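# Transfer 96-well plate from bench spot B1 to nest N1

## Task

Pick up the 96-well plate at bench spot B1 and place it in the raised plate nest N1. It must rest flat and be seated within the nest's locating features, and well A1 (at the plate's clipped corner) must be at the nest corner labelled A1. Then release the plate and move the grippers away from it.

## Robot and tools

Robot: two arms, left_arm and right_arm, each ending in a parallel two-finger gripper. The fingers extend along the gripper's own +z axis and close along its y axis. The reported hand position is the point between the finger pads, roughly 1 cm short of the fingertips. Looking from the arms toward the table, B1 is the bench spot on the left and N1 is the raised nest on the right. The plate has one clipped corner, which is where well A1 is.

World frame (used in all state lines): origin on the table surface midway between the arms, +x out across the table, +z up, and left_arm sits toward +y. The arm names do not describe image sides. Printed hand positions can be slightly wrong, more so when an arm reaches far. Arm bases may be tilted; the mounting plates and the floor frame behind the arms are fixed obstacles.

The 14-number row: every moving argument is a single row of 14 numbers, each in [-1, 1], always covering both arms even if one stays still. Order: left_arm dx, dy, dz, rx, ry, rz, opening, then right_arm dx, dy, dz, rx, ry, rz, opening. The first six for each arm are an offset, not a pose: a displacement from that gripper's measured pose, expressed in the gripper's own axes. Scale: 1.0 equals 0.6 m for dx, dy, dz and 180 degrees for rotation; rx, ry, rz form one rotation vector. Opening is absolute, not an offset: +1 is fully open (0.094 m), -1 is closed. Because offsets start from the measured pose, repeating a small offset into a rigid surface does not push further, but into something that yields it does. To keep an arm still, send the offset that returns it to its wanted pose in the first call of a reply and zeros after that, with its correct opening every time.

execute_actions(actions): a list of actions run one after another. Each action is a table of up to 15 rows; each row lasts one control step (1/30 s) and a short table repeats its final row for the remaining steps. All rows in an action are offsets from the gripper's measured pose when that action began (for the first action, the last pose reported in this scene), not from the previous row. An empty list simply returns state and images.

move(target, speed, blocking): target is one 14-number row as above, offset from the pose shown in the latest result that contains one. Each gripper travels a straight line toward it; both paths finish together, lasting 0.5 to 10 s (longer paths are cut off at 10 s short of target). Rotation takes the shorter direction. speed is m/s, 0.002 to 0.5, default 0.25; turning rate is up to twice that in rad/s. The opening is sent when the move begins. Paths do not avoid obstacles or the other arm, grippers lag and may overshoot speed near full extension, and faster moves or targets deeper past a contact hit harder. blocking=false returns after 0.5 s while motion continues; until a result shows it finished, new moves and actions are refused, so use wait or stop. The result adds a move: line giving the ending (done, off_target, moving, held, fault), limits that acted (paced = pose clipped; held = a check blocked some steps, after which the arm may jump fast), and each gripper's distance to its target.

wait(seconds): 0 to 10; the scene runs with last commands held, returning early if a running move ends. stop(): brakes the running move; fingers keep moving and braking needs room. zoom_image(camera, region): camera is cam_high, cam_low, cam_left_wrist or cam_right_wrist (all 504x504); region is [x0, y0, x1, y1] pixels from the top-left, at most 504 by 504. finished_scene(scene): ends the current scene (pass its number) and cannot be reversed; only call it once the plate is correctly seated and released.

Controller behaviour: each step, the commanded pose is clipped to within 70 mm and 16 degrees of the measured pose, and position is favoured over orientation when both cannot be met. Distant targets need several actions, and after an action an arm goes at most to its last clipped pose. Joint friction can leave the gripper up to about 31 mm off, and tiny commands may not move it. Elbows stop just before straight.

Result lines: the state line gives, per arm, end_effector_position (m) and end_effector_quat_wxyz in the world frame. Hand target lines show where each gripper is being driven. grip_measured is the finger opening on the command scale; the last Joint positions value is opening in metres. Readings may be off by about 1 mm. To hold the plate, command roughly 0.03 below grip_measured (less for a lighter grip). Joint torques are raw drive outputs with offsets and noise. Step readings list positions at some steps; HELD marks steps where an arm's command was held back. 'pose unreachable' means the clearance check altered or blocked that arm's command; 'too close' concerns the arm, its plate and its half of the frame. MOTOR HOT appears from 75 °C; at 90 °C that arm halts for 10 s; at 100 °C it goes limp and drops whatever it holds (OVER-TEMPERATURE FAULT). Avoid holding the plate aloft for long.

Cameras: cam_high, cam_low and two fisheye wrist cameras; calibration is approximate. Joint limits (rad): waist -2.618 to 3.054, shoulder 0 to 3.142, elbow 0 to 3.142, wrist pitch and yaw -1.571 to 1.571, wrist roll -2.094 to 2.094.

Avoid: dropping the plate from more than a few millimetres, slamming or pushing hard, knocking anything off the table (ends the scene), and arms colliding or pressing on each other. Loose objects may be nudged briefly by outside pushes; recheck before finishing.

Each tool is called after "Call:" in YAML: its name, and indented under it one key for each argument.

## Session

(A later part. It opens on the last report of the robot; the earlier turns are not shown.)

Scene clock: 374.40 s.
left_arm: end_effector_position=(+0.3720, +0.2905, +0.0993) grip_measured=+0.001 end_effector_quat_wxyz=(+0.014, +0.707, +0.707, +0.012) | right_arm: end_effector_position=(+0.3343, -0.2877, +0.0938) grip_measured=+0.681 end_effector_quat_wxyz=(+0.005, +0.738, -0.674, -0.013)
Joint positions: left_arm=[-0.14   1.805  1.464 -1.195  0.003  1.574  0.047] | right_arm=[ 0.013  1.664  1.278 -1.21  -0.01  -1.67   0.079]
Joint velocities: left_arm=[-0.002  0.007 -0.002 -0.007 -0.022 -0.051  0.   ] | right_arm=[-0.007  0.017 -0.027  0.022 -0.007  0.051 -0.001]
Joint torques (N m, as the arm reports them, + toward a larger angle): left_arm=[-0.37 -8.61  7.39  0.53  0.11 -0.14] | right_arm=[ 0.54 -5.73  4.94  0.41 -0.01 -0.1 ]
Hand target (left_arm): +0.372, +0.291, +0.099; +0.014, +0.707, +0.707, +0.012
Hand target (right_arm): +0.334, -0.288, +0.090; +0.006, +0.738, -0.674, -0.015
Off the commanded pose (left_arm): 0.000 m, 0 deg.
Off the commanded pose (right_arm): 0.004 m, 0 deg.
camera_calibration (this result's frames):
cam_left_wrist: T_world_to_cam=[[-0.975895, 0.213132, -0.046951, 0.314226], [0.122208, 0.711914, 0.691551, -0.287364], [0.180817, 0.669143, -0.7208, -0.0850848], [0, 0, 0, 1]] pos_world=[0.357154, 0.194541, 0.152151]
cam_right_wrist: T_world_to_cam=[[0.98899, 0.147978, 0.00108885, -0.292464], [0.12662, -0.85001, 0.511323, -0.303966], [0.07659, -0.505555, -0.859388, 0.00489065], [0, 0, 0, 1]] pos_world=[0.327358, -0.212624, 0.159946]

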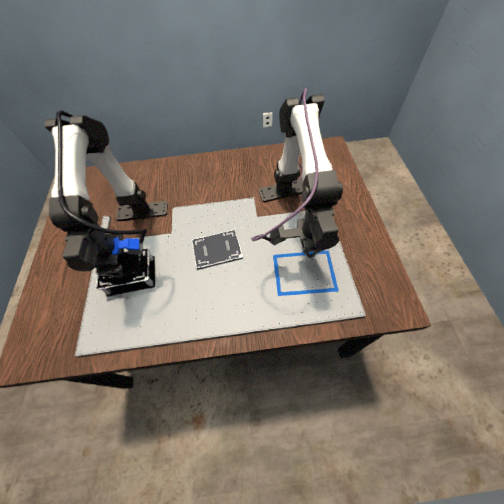

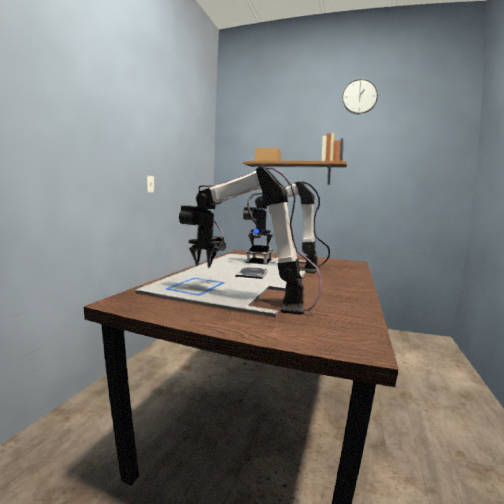

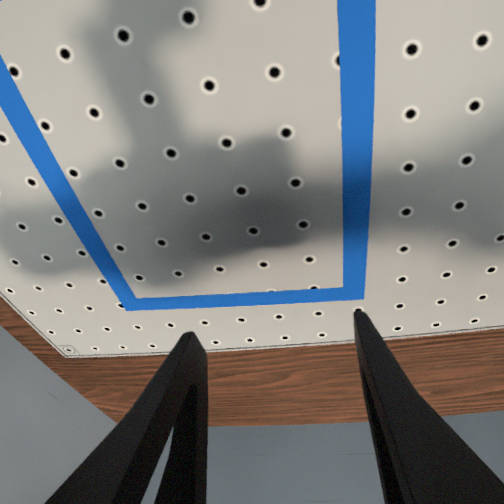

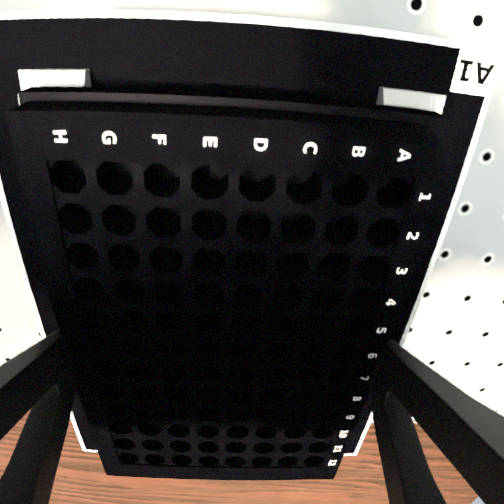

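Call:
execute_actions:
  actions:
    - [[0,0,0,0,0,0,0,0.002,0.0007,0.002,-0.0005,0.002,0,0.652],[0,0,0,0,0,0,0,0.004,0.0014,0.004,-0.001,0.0038,0,0.652],[0,0,0,0,0,0,0,0.005,0.0018,0.005,-0.0014,0.0048,0,0.652],[0,0,0,0,0,0,0,0.005,0.0018,0.006,-0.0014,0.0048,0,0.652],[0,0,0,0,0,0,0,0.005,0.0018,0.007,-0.0014,0.0048,0,0.652],[0,0,0,0,0,0,0,0.005,0.0018,0.008,-0.0014,0.0048,0,0.652],[0,0,0,0,0,0,0,0.005,0.0018,0.009,-0.0014,0.0048,0,0.652],[0,0,0,0,0,0,0,0.005,0.0018,0.010,-0.0014,0.0048,0,0.652],[0,0,0,0,0,0,0,0.005,0.0018,0.011,-0.0014,0.0048,0,0.652],[0,0,0,0,0,0,0,0.005,0.0018,0.012,-0.0014,0.0048,0,0.652],[0,0,0,0,0,0,0,0.005,0.0018,0.013,-0.0014,0.0048,0,0.652],[0,0,0,0,0,0,0,0.005,0.0018,0.014,-0.0014,0.0048,0,0.652],[0,0,0,0,0,0,0,0.005,0.0018,0.0152,-0.0014,0.0048,0,0.652],[0,0,0,0,0,0,0,0.005,0.0018,0.0164,-0.0014,0.0048,0,0.652],[0,0,0,0,0,0,0,0.005,0.0018,0.0175,-0.0014,0.0048,0,0.652]]

Call:
wait:
  seconds: 1

Call:
zoom_image:
  camera: "cam_right_wrist"
  region: [0,40,160,150]

Call:
zoom_image:
  camera: "cam_right_wrist"
  region: [344,60,504,170]

Scene clock: 402.23 s.
left_arm: end_effector_position=(+0.3720, +0.2905, +0.0993) grip_measured=+0.001 end_effector_quat_wxyz=(+0.014, +0.707, +0.707, +0.012) | right_arm: end_effector_position=(+0.3329, -0.2888, +0.0892) grip_measured=+0.681 end_effector_quat_wxyz=(+0.008, +0.738, -0.674, -0.012)
Joint positions: left_arm=[-0.14   1.805  1.464 -1.195  0.003  1.574  0.047] | right_arm=[ 0.013  1.664  1.259 -1.194 -0.004 -1.67   0.079]
Joint velocities: left_arm=[-0.007 -0.022 -0.012  0.007  0.066 -0.022  0.   ] | right_arm=[-0.007  0.022 -0.042  0.095  0.022 -0.066 -0.   ]
Joint torques (N m, as the arm reports them, + toward a larger angle): left_arm=[-0.36 -8.67  7.39  0.51  0.11 -0.14] | right_arm=[ 0.43 -5.61  4.87  0.41  0.04 -0.12]
Hand target (left_arm): +0.372, +0.291, +0.099; +0.014, +0.707, +0.707, +0.012
Hand target (right_arm): +0.333, -0.291, +0.083; +0.011, +0.738, -0.674, -0.009
Off the commanded pose (left_arm): 0.000 m, 0 deg.
Off the commanded pose (right_arm): 0.006 m, 1 deg.
Step readings (end_effector_position):
0: left_arm (+0.3720, +0.2905, +0.0993) | right_arm (+0.3343, -0.2877, +0.0938)
1: left_arm (+0.3720, +0.2905, +0.0993) | right_arm (+0.3343, -0.2877, +0.0938)
2: left_arm (+0.3720, +0.2905, +0.0993) | right_arm (+0.3343, -0.2877, +0.0938)
4: left_arm (+0.3720, +0.2905, +0.0993) | right_arm (+0.3343, -0.2880, +0.0938)
8: left_arm (+0.3720, +0.2905, +0.0993) | right_arm (+0.3347, -0.2883, +0.0935)
15: end_effector_position above
camera_calibration (this result's frames):
cam_left_wrist: T_world_to_cam=[[-0.975895, 0.213132, -0.046951, 0.314226], [0.122208, 0.711914, 0.691551, -0.287364], [0.180817, 0.669143, -0.7208, -0.0850848], [0, 0, 0, 1]] pos_world=[0.357154, 0.194541, 0.152151]
cam_right_wrist: T_world_to_cam=[[0.988962, 0.148146, -0.00256022, -0.290532], [0.128168, -0.846667, 0.516457, -0.302358], [0.0743436, -0.511085, -0.856309, -0.000678677], [0, 0, 0, 1]] pos_world=[0.326128, -0.213303, 0.15483]

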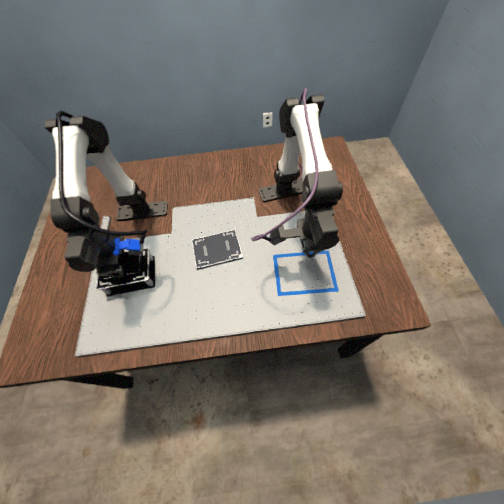

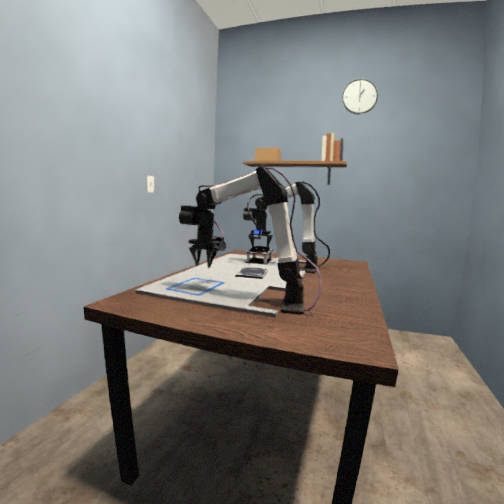

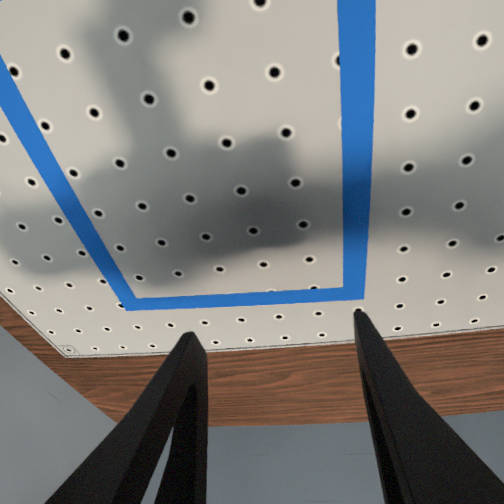

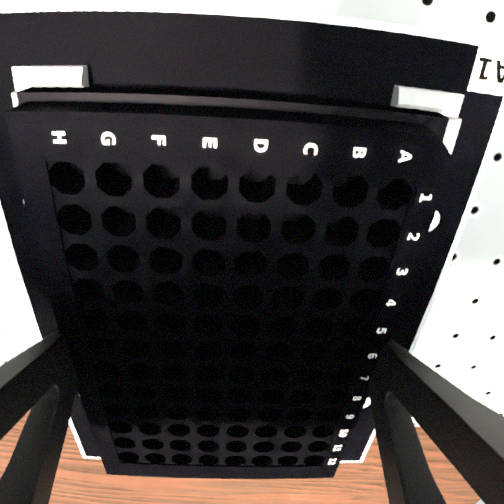

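Scene clock: 403.23 s.
left_arm: end_effector_position=(+0.3720, +0.2905, +0.0993) grip_measured=+0.001 end_effector_quat_wxyz=(+0.014, +0.707, +0.707, +0.012) | right_arm: end_effector_position=(+0.3336, -0.2895, +0.0884) grip_measured=+0.681 end_effector_quat_wxyz=(+0.008, +0.738, -0.674, -0.009)
Joint positions: left_arm=[-0.14   1.805  1.464 -1.195  0.003  1.574  0.047] | right_arm=[ 0.013  1.664  1.256 -1.188 -0.    -1.67   0.079]
Joint velocities: left_arm=[-0.017  0.002  0.007 -0.007 -0.022 -0.051  0.   ] | right_arm=[-0.007  0.002 -0.007  0.066  0.051 -0.037  0.   ]
Joint torques (N m, as the arm reports them, + toward a larger angle): left_arm=[-0.52 -8.7   7.4   0.5   0.11 -0.15] | right_arm=[ 0.43 -5.63  4.81  0.44  0.05 -0.12]
Hand target (left_arm): +0.372, +0.291, +0.099; +0.014, +0.707, +0.707, +0.012
Hand target (right_arm): +0.333, -0.291, +0.083; +0.011, +0.738, -0.674, -0.009
Off the commanded pose (left_arm): 0.000 m, 0 deg.
Off the commanded pose (right_arm): 0.005 m, 0 deg.
wait: 1.00 s; at rest by 0.17 s
camera_calibration (this result's frames):
cam_left_wrist: T_world_to_cam=[[-0.975895, 0.213132, -0.046951, 0.314226], [0.122208, 0.711914, 0.691551, -0.287364], [0.180817, 0.669143, -0.7208, -0.0850848], [0, 0, 0, 1]] pos_world=[0.357154, 0.194541, 0.152151]
cam_right_wrist: T_world_to_cam=[[0.988951, 0.148242, 0.000235471, -0.291355], [0.12649, -0.844663, 0.520138, -0.301791], [0.0773054, -0.514362, -0.854082, -0.00387365], [0, 0, 0, 1]] pos_world=[0.326609, -0.213713, 0.153733]

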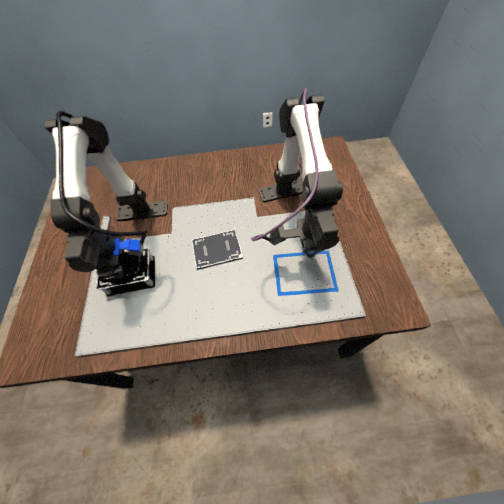

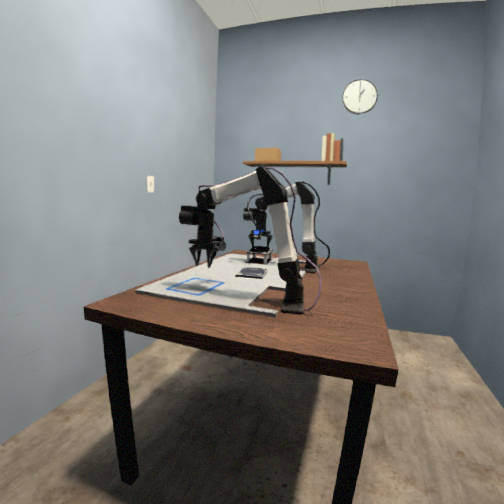

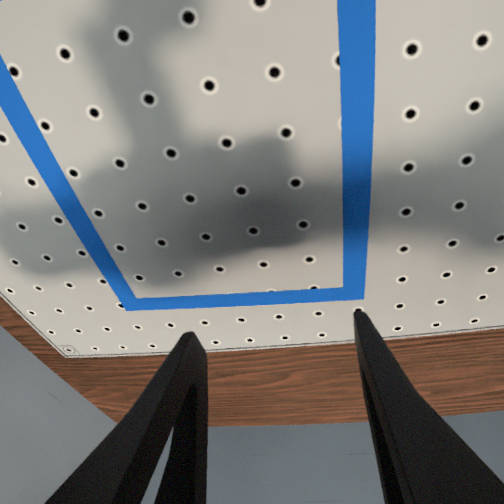

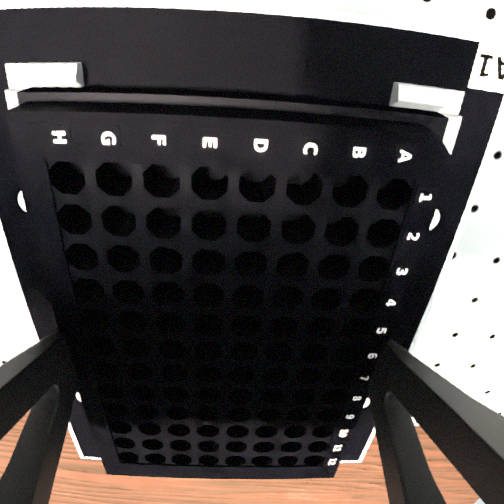

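Region (0, 40, 160, 150) of cam_right_wrist's 504x504 image, scaled by 3.150, with more detail than that image has; it fills the top 346 rows of this view, and the rest is white.

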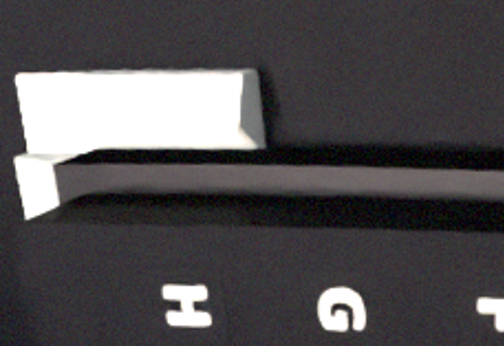

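Region (344, 60, 504, 170) of cam_right_wrist's 504x504 image, scaled by 3.150, with more detail than that image has; it fills the top 346 rows of this view, and the rest is white.

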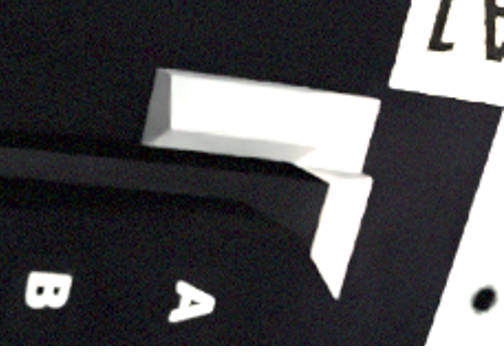

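Call:
zoom_image:
  camera: "cam_low"
  region: [235,225,285,270]

Call:
zoom_image:
  camera: "cam_high"
  region: [85,235,170,305]

Call:
zoom_image:
  camera: "cam_right_wrist"
  region: [410,80,480,160]

Region (235, 225, 285, 270) of cam_low's 504x504 image, scaled by 10.080, with more detail than that image has; it fills the top 454 rows of this view, and the rest is white.

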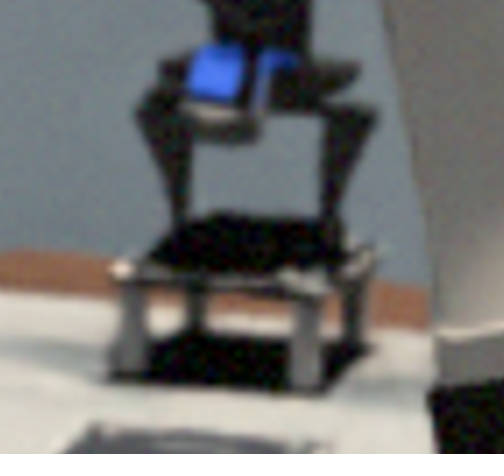

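Region (85, 235, 170, 305) of cam_high's 504x504 image, scaled by 5.929, with more detail than that image has; it fills the top 415 rows of this view, and the rest is white.

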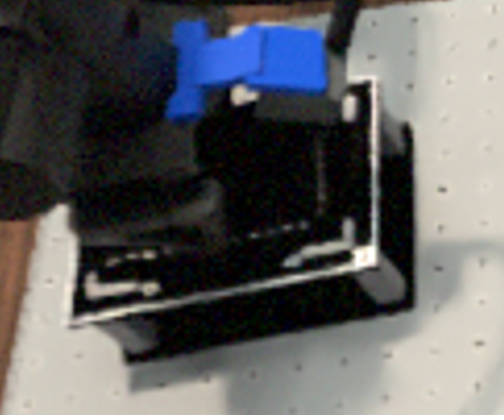

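Region (410, 80, 480, 160) of cam_right_wrist's 504x504 image, scaled by 6.300, with more detail than that image has; it fills the left 441 columns of this view, and the rest is white.

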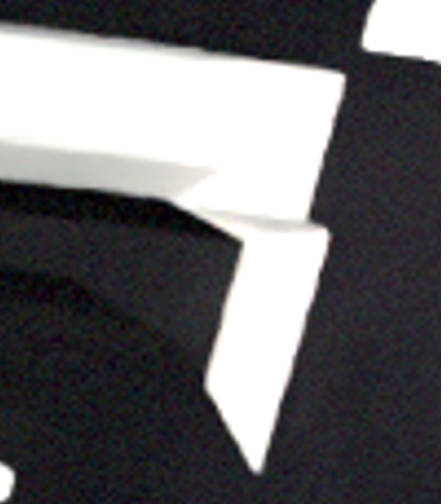

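Call:
execute_actions:
  actions:
    - [[0,0,0,0,0,0,0,0.001,0.0005,0.003,-0.0004,0.001,0,0.652],[0,0,0,0,0,0,0,0.002,0.001,0.005,-0.0008,0.002,0,0.652],[0,0,0,0,0,0,0,0.002,0.0013,0.0065,-0.001,0.002,0,0.652],[0,0,0,0,0,0,0,0.002,0.0013,0.0075,-0.001,0.002,0,0.652],[0,0,0,0,0,0,0,0.002,0.0013,0.0083,-0.001,0.002,0,0.652],[0,0,0,0,0,0,0,0.002,0.0013,0.009,-0.001,0.002,0,0.652],[0,0,0,0,0,0,0,0.002,0.0013,0.0097,-0.001,0.002,0,0.652],[0,0,0,0,0,0,0,0.002,0.0013,0.0104,-0.001,0.002,0,0.652],[0,0,0,0,0,0,0,0.002,0.0013,0.0111,-0.001,0.002,0,0.652],[0,0,0,0,0,0,0,0.002,0.0013,0.0118,-0.001,0.002,0,0.652],[0,0,0,0,0,0,0,0.002,0.0013,0.0125,-0.001,0.002,0,0.652],[0,0,0,0,0,0,0,0.002,0.0013,0.013,-0.001,0.002,0,0.652]]

Call:
wait:
  seconds: 0.5

Call:
zoom_image:
  camera: "cam_right_wrist"
  region: [0,40,160,150]

Call:
zoom_image:
  camera: "cam_right_wrist"
  region: [344,60,504,170]

Scene clock: 451.90 s.
left_arm: end_effector_position=(+0.3720, +0.2905, +0.0993) grip_measured=+0.001 end_effector_quat_wxyz=(+0.014, +0.707, +0.707, +0.012) | right_arm: end_effector_position=(+0.3340, -0.2897, +0.0869) grip_measured=+0.681 end_effector_quat_wxyz=(+0.008, +0.738, -0.674, -0.008)
Joint positions: left_arm=[-0.14   1.805  1.464 -1.195  0.003  1.574  0.047] | right_arm=[ 0.013  1.664  1.25  -1.179  0.001 -1.67   0.079]
Joint velocities: left_arm=[-0.022  0.017  0.002 -0.051  0.037 -0.007 -0.   ] | right_arm=[ 0.002  0.007  0.002 -0.022 -0.007 -0.051 -0.001]
Joint torques (N m, as the arm reports them, + toward a larger angle): left_arm=[-0.42 -8.66  7.39  0.51  0.09 -0.13] | right_arm=[ 0.51 -5.71  4.37  0.48  0.05 -0.11]
Hand target (left_arm): +0.372, +0.291, +0.099; +0.014, +0.707, +0.707, +0.012
Hand target (right_arm): +0.333, -0.291, +0.081; +0.011, +0.738, -0.674, -0.008
Off the commanded pose (left_arm): 0.000 m, 0 deg.
Off the commanded pose (right_arm): 0.006 m, 0 deg.
Step readings (end_effector_position):
0: left_arm (+0.3720, +0.2905, +0.0993) | right_arm (+0.3336, -0.2895, +0.0884)
1: left_arm (+0.3720, +0.2905, +0.0993) | right_arm (+0.3336, -0.2895, +0.0884)
2: left_arm (+0.3720, +0.2905, +0.0993) | right_arm (+0.3336, -0.2895, +0.0884)
4: left_arm (+0.3720, +0.2905, +0.0993) | right_arm (+0.3336, -0.2895, +0.0884)
8: left_arm (+0.3720, +0.2905, +0.0993) | right_arm (+0.3340, -0.2896, +0.0881)
15: end_effector_position above
camera_calibration (this result's frames):
cam_left_wrist: T_world_to_cam=[[-0.975895, 0.213132, -0.046951, 0.314226], [0.122208, 0.711914, 0.691551, -0.287364], [0.180817, 0.669143, -0.7208, -0.0850848], [0, 0, 0, 1]] pos_world=[0.357154, 0.194541, 0.152151]
cam_right_wrist: T_world_to_cam=[[0.988942, 0.14828, 0.0026347, -0.291898], [0.125136, -0.843853, 0.521779, -0.300723], [0.0795927, -0.515679, -0.853077, -0.00658238], [0, 0, 0, 1]] pos_world=[0.326825, -0.213878, 0.152065]

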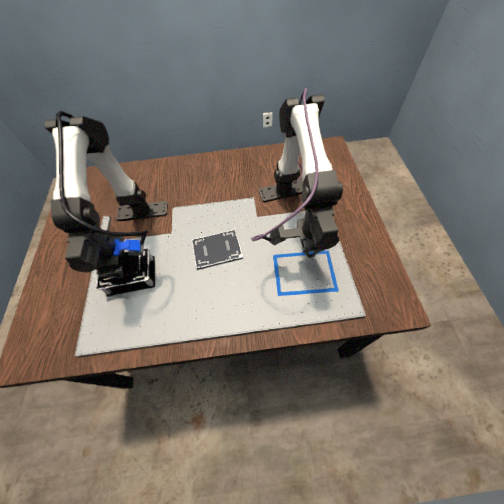

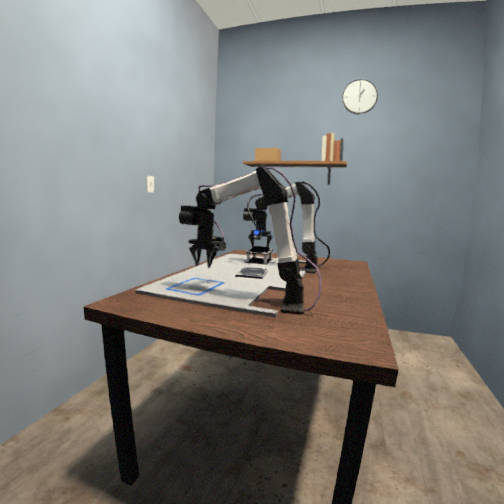

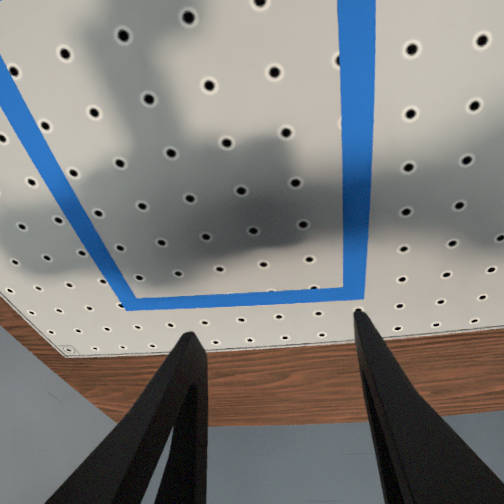

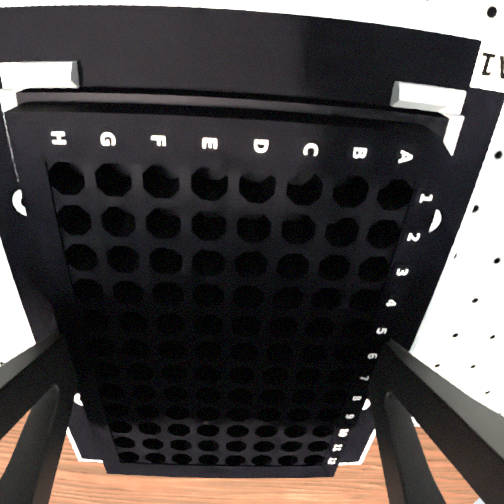

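Scene clock: 452.40 s.
left_arm: end_effector_position=(+0.3720, +0.2905, +0.0993) grip_measured=+0.001 end_effector_quat_wxyz=(+0.014, +0.707, +0.707, +0.012) | right_arm: end_effector_position=(+0.3340, -0.2897, +0.0869) grip_measured=+0.681 end_effector_quat_wxyz=(+0.008, +0.738, -0.674, -0.008)
Joint positions: left_arm=[-0.14   1.805  1.464 -1.195  0.003  1.574  0.047] | right_arm=[ 0.013  1.664  1.25  -1.179  0.001 -1.67   0.079]
Joint velocities: left_arm=[ 0.017  0.032 -0.017 -0.007 -0.066 -0.022 -0.001] | right_arm=[ 0.007  0.007 -0.012 -0.051 -0.007  0.037  0.   ]
Joint torques (N m, as the arm reports them, + toward a larger angle): left_arm=[-0.48 -8.68  7.41  0.51  0.13 -0.15] | right_arm=[ 0.47 -5.69  4.32  0.48  0.05 -0.11]
Hand target (left_arm): +0.372, +0.291, +0.099; +0.014, +0.707, +0.707, +0.012
Hand target (right_arm): +0.333, -0.291, +0.081; +0.011, +0.738, -0.674, -0.008
Off the commanded pose (left_arm): 0.000 m, 0 deg.
Off the commanded pose (right_arm): 0.006 m, 0 deg.
wait: 0.50 s; at rest by 0.17 s
camera_calibration (this result's frames):
cam_left_wrist: T_world_to_cam=[[-0.975895, 0.213132, -0.046951, 0.314226], [0.122208, 0.711914, 0.691551, -0.287364], [0.180817, 0.669143, -0.7208, -0.0850848], [0, 0, 0, 1]] pos_world=[0.357154, 0.194541, 0.152151]
cam_right_wrist: T_world_to_cam=[[0.988942, 0.14828, 0.0026347, -0.291898], [0.125136, -0.843853, 0.521779, -0.300723], [0.0795927, -0.515679, -0.853077, -0.00658238], [0, 0, 0, 1]] pos_world=[0.326825, -0.213878, 0.152065]

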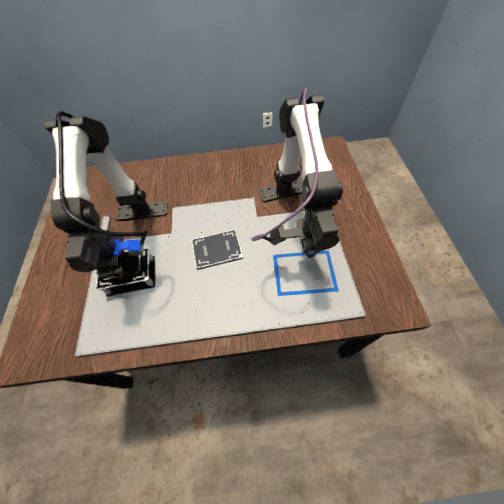

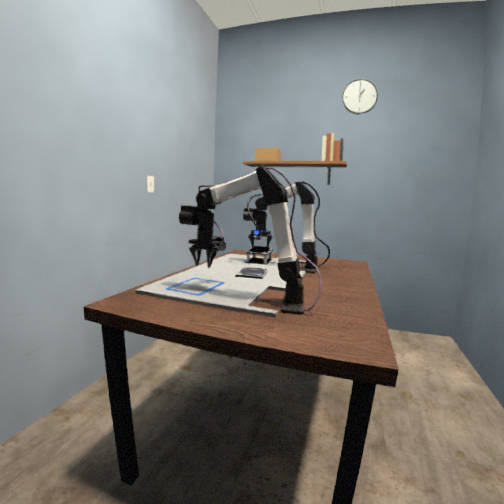

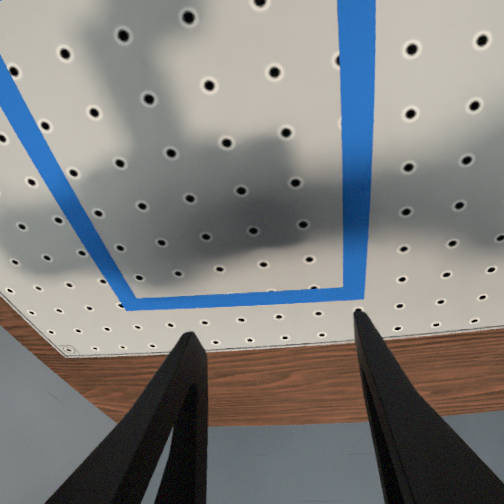

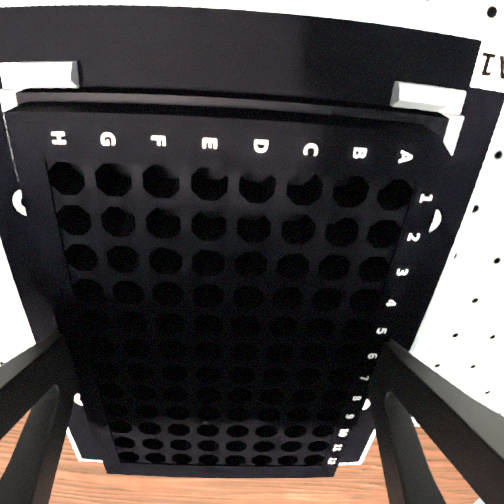

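Region (0, 40, 160, 150) of cam_right_wrist's 504x504 image, scaled by 3.150, with more detail than that image has; it fills the top 346 rows of this view, and the rest is white.

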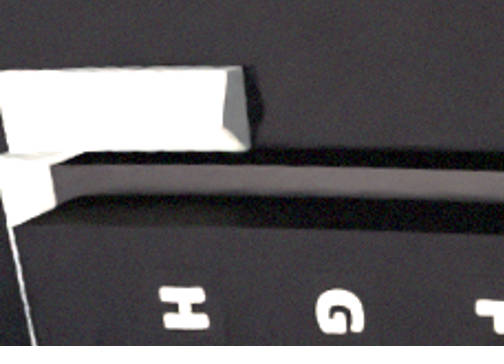

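Region (344, 60, 504, 170) of cam_right_wrist's 504x504 image, scaled by 3.150, with more detail than that image has; it fills the top 346 rows of this view, and the rest is white.

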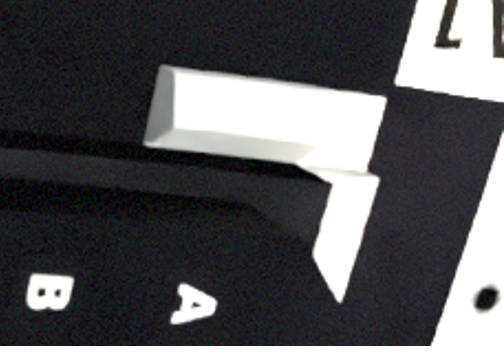

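Call:
execute_actions:
  actions:
    - [[0,0,0,0,0,0,0,0,0,0,0,0,0,0.67],[0,0,0,0,0,0,0,0,0,0,0,0,0,0.69],[0,0,0,0,0,0,0,0,0,0,0,0,0,0.71],[0,0,0,0,0,0,0,0,0,0,0,0,0,0.74],[0,0,0,0,0,0,0,0,0,0,0,0,0,0.78],[0,0,0,0,0,0,0,0,0,0,0,0,0,0.84],[0,0,0,0,0,0,0,0,0,0,0,0,0,0.9],[0,0,0,0,0,0,0,0,0,0,0,0,0,1],[0,0,0,0,0,0,0,0,0,-0.004,0,0,0,1],[0,0,0,0,0,0,0,0,0,-0.008,0,0,0,1],[0,0,0,0,0,0,0,0,0,-0.013,0,0,0,1],[0,0,0,0,0,0,0,0,0,-0.019,0,0,0,1],[0,0,0,0,0,0,0,0,0,-0.026,0,0,0,1],[0,0,0,0,0,0,0,0,0,-0.034,0,0,0,1],[0,0,0,0,0,0,0,0,0,-0.043,0,0,0,1]]
    - [[0,0,0,0,0,0,0,0,0,-0.03,0,0,0,1],[0,0,0,0,0,0,0,0,0,-0.04,0,0,0,1],[0,0,0,0,0,0,0,0,0,-0.05,0,0,0,1],[0,0,0,0,0,0,0,0,0,-0.06,0,0,0,1],[0,0,0,0,0,0,0,0,0,-0.07,0,0,0,1],[0,0,0,0,0,0,0,0,0,-0.08,0,0,0,1],[0,0,0,0,0,0,0,0,0,-0.09,0,0,0,1],[0,0,0,0,0,0,0,0,0,-0.10,0,0,0,1],[0,0,0,0,0,0,0,0,0,-0.11,0,0,0,1],[0,0,0,0,0,0,0,0,0,-0.118,0,0,0,1],[0,0,0,0,0,0,0,0,0,-0.125,0,0,0,1],[0,0,0,0,0,0,0,0,0,-0.13,0,0,0,1]]

Scene clock: 467.50 s.
left_arm: end_effector_position=(+0.3720, +0.2905, +0.0993) grip_measured=+0.001 end_effector_quat_wxyz=(+0.014, +0.707, +0.707, +0.012) | right_arm: end_effector_position=(+0.3474, -0.2899, +0.1733) grip_measured=+1.000 end_effector_quat_wxyz=(-0.010, +0.738, -0.674, +0.012)
Joint positions: left_arm=[-0.14   1.805  1.464 -1.195  0.003  1.574  0.047] | right_arm=[ 0.013  1.664  1.594 -1.469  0.001 -1.67   0.094]
Joint velocities: left_arm=[-0.007  0.022 -0.002 -0.007 -0.051 -0.037  0.001] | right_arm=[ 0.007 -0.002  0.129 -0.242  0.007  0.037  0.   ]
Joint torques (N m, as the arm reports them, + toward a larger angle): left_arm=[-0.38 -8.71  7.4   0.51  0.09 -0.13] | right_arm=[ 0.92 -5.35  6.7   0.26  0.   -0.04]
Hand target (left_arm): +0.372, +0.291, +0.099; +0.014, +0.707, +0.707, +0.012
Hand target (right_arm): +0.336, -0.289, +0.175; +0.008, +0.738, -0.674, -0.008
Off the commanded pose (left_arm): 0.000 m, 0 deg.
Off the commanded pose (right_arm): 0.011 m, 3 deg.
Step readings (end_effector_position; steps 1 to 15: 1st action; 16 to 30: 2nd action):
0: left_arm (+0.3720, +0.2905, +0.0993) | right_arm (+0.3340, -0.2897, +0.0869)
1: left_arm (+0.3720, +0.2905, +0.0993) | right_arm (+0.3340, -0.2897, +0.0869)
2: left_arm (+0.3720, +0.2905, +0.0993) | right_arm (+0.3340, -0.2897, +0.0869)
4: left_arm (+0.3720, +0.2905, +0.0993) | right_arm (+0.3339, -0.2897, +0.0869)
8: left_arm (+0.3720, +0.2905, +0.0993) | right_arm (+0.3339, -0.2897, +0.0869)
15: left_arm (+0.3720, +0.2905, +0.0993) | right_arm (+0.3350, -0.2898, +0.0967)
16: left_arm (+0.3720, +0.2905, +0.0993) | right_arm (+0.3365, -0.2898, +0.1006)
17: left_arm (+0.3720, +0.2905, +0.0993) | right_arm (+0.3382, -0.2898, +0.1050)
19: left_arm (+0.3720, +0.2905, +0.0993) | right_arm (+0.3414, -0.2898, +0.1151)
23: left_arm (+0.3720, +0.2905, +0.0993) | right_arm (+0.3466, -0.2898, +0.1389)
30: end_effector_position above
camera_calibration (this result's frames):
cam_left_wrist: T_world_to_cam=[[-0.975895, 0.213132, -0.046951, 0.314226], [0.122208, 0.711914, 0.691551, -0.287364], [0.180817, 0.669143, -0.7208, -0.0850848], [0, 0, 0, 1]] pos_world=[0.357154, 0.194541, 0.152151]
cam_right_wrist: T_world_to_cam=[[0.987372, 0.148293, 0.0557326, -0.314006], [0.0968938, -0.843626, 0.528117, -0.338807], [0.125333, -0.516048, -0.847341, 0.0490344], [0, 0, 0, 1]] pos_world=[0.336723, -0.213958, 0.237979]

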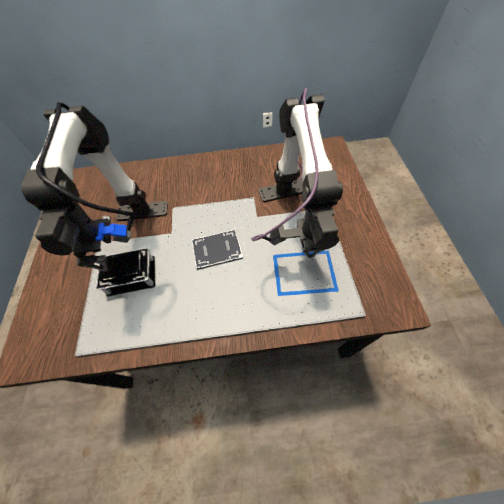

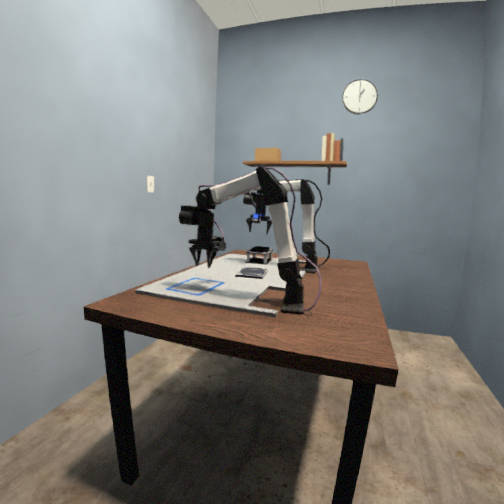

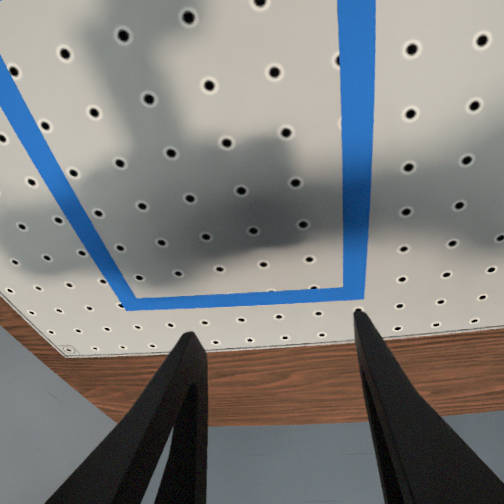

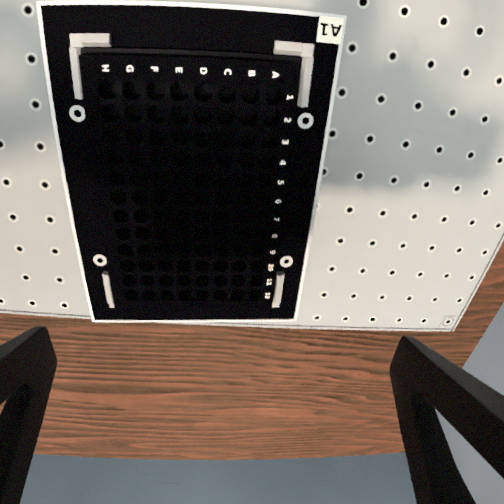

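Call:
move:
  target: [0,0,0,0,0,0,0.0,0.2,0.03,-0.015,0,0,0.06,1]
  speed: 0.3

Scene clock: 474.73 s.
left_arm: end_effector_position=(+0.3720, +0.2905, +0.0993) grip_measured=+0.001 end_effector_quat_wxyz=(+0.014, +0.707, +0.707, +0.012) | right_arm: end_effector_position=(+0.3370, -0.4099, +0.1830) grip_measured=+1.000 end_effector_quat_wxyz=(+0.014, -0.666, +0.746, -0.011)
Joint positions: left_arm=[-0.14   1.805  1.464 -1.195  0.003  1.574  0.047] | right_arm=[-0.387  1.729  1.706 -1.517 -0.017 -1.867  0.094]
Joint velocities: left_arm=[ 0.002 -0.002 -0.012 -0.022  0.022  0.051 -0.   ] | right_arm=[ 0.007  0.007 -0.002 -0.022  0.037 -0.066  0.   ]
Joint torques (N m, as the arm reports them, + toward a larger angle): left_arm=[-0.46 -8.66  7.35  0.51  0.11 -0.15] | right_arm=[ 0.59 -5.6   7.42  0.38 -0.12 -0.23]
Hand target (left_arm): +0.372, +0.291, +0.099; +0.014, +0.707, +0.707, +0.012
Hand target (right_arm): +0.341, -0.409, +0.184; +0.019, -0.671, +0.741, -0.009
Off the commanded pose (left_arm): 0.000 m, 0 deg.
Off the commanded pose (right_arm): 0.003 m, 1 deg.
move: done
camera_calibration (this result's frames):
cam_left_wrist: T_world_to_cam=[[-0.975895, 0.213132, -0.046951, 0.314226], [0.122208, 0.711914, 0.691551, -0.287364], [0.180817, 0.669143, -0.7208, -0.0850848], [0, 0, 0, 1]] pos_world=[0.357154, 0.194541, 0.152151]
cam_right_wrist: T_world_to_cam=[[0.996735, -0.0543006, 0.0597549, -0.373456], [-0.0774796, -0.85148, 0.518632, -0.386924], [0.0227181, -0.521568, -0.852907, 0.0299249], [0, 0, 0, 1]] pos_world=[0.341578, -0.334129, 0.24851]

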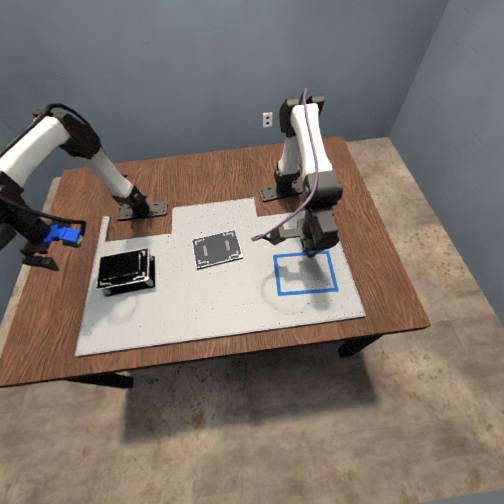

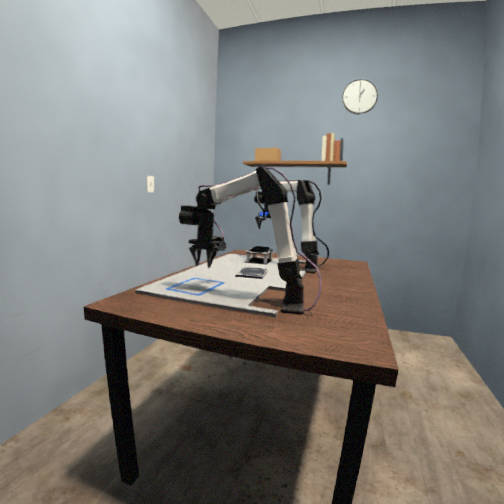

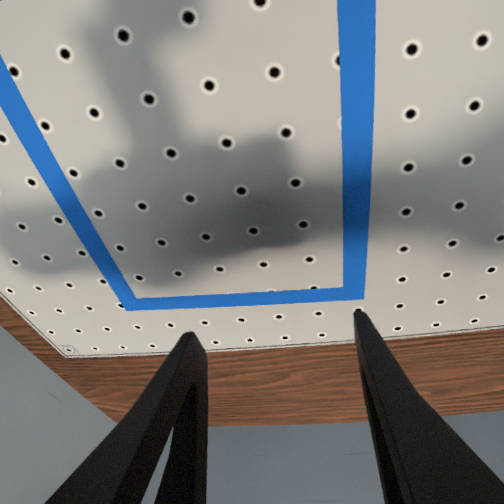

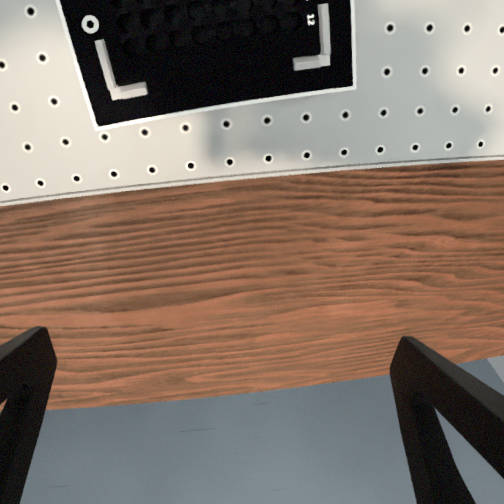

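Call:
zoom_image:
  camera: "cam_right_wrist"
  region: [70,0,360,130]

Call:
zoom_image:
  camera: "cam_high"
  region: [85,235,170,305]

Region (70, 0, 360, 130) of cam_right_wrist's 504x504 image, scaled by 1.738, with more detail than that image has; it fills the top 226 rows of this view, and the rest is white.

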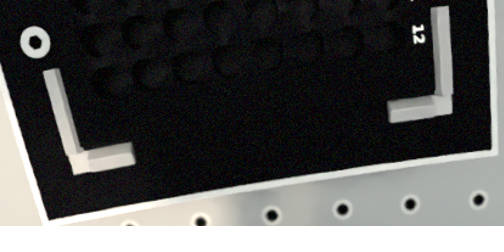

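Region (85, 235, 170, 305) of cam_high's 504x504 image, scaled by 5.929, with more detail than that image has; it fills the top 415 rows of this view, and the rest is white.

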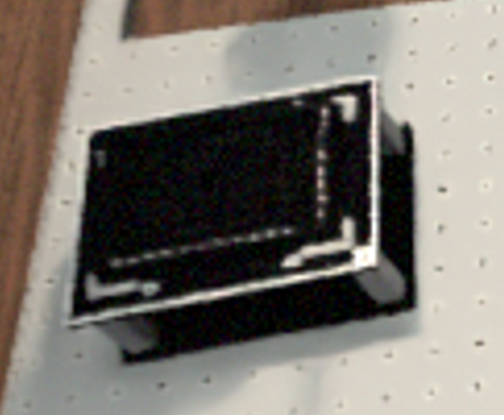

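The far-end locators are fully visible, chamfers included, so the plate is seated inside them.

Call:
finished_scene:
  scene: 2

The scene is finished: the task was done.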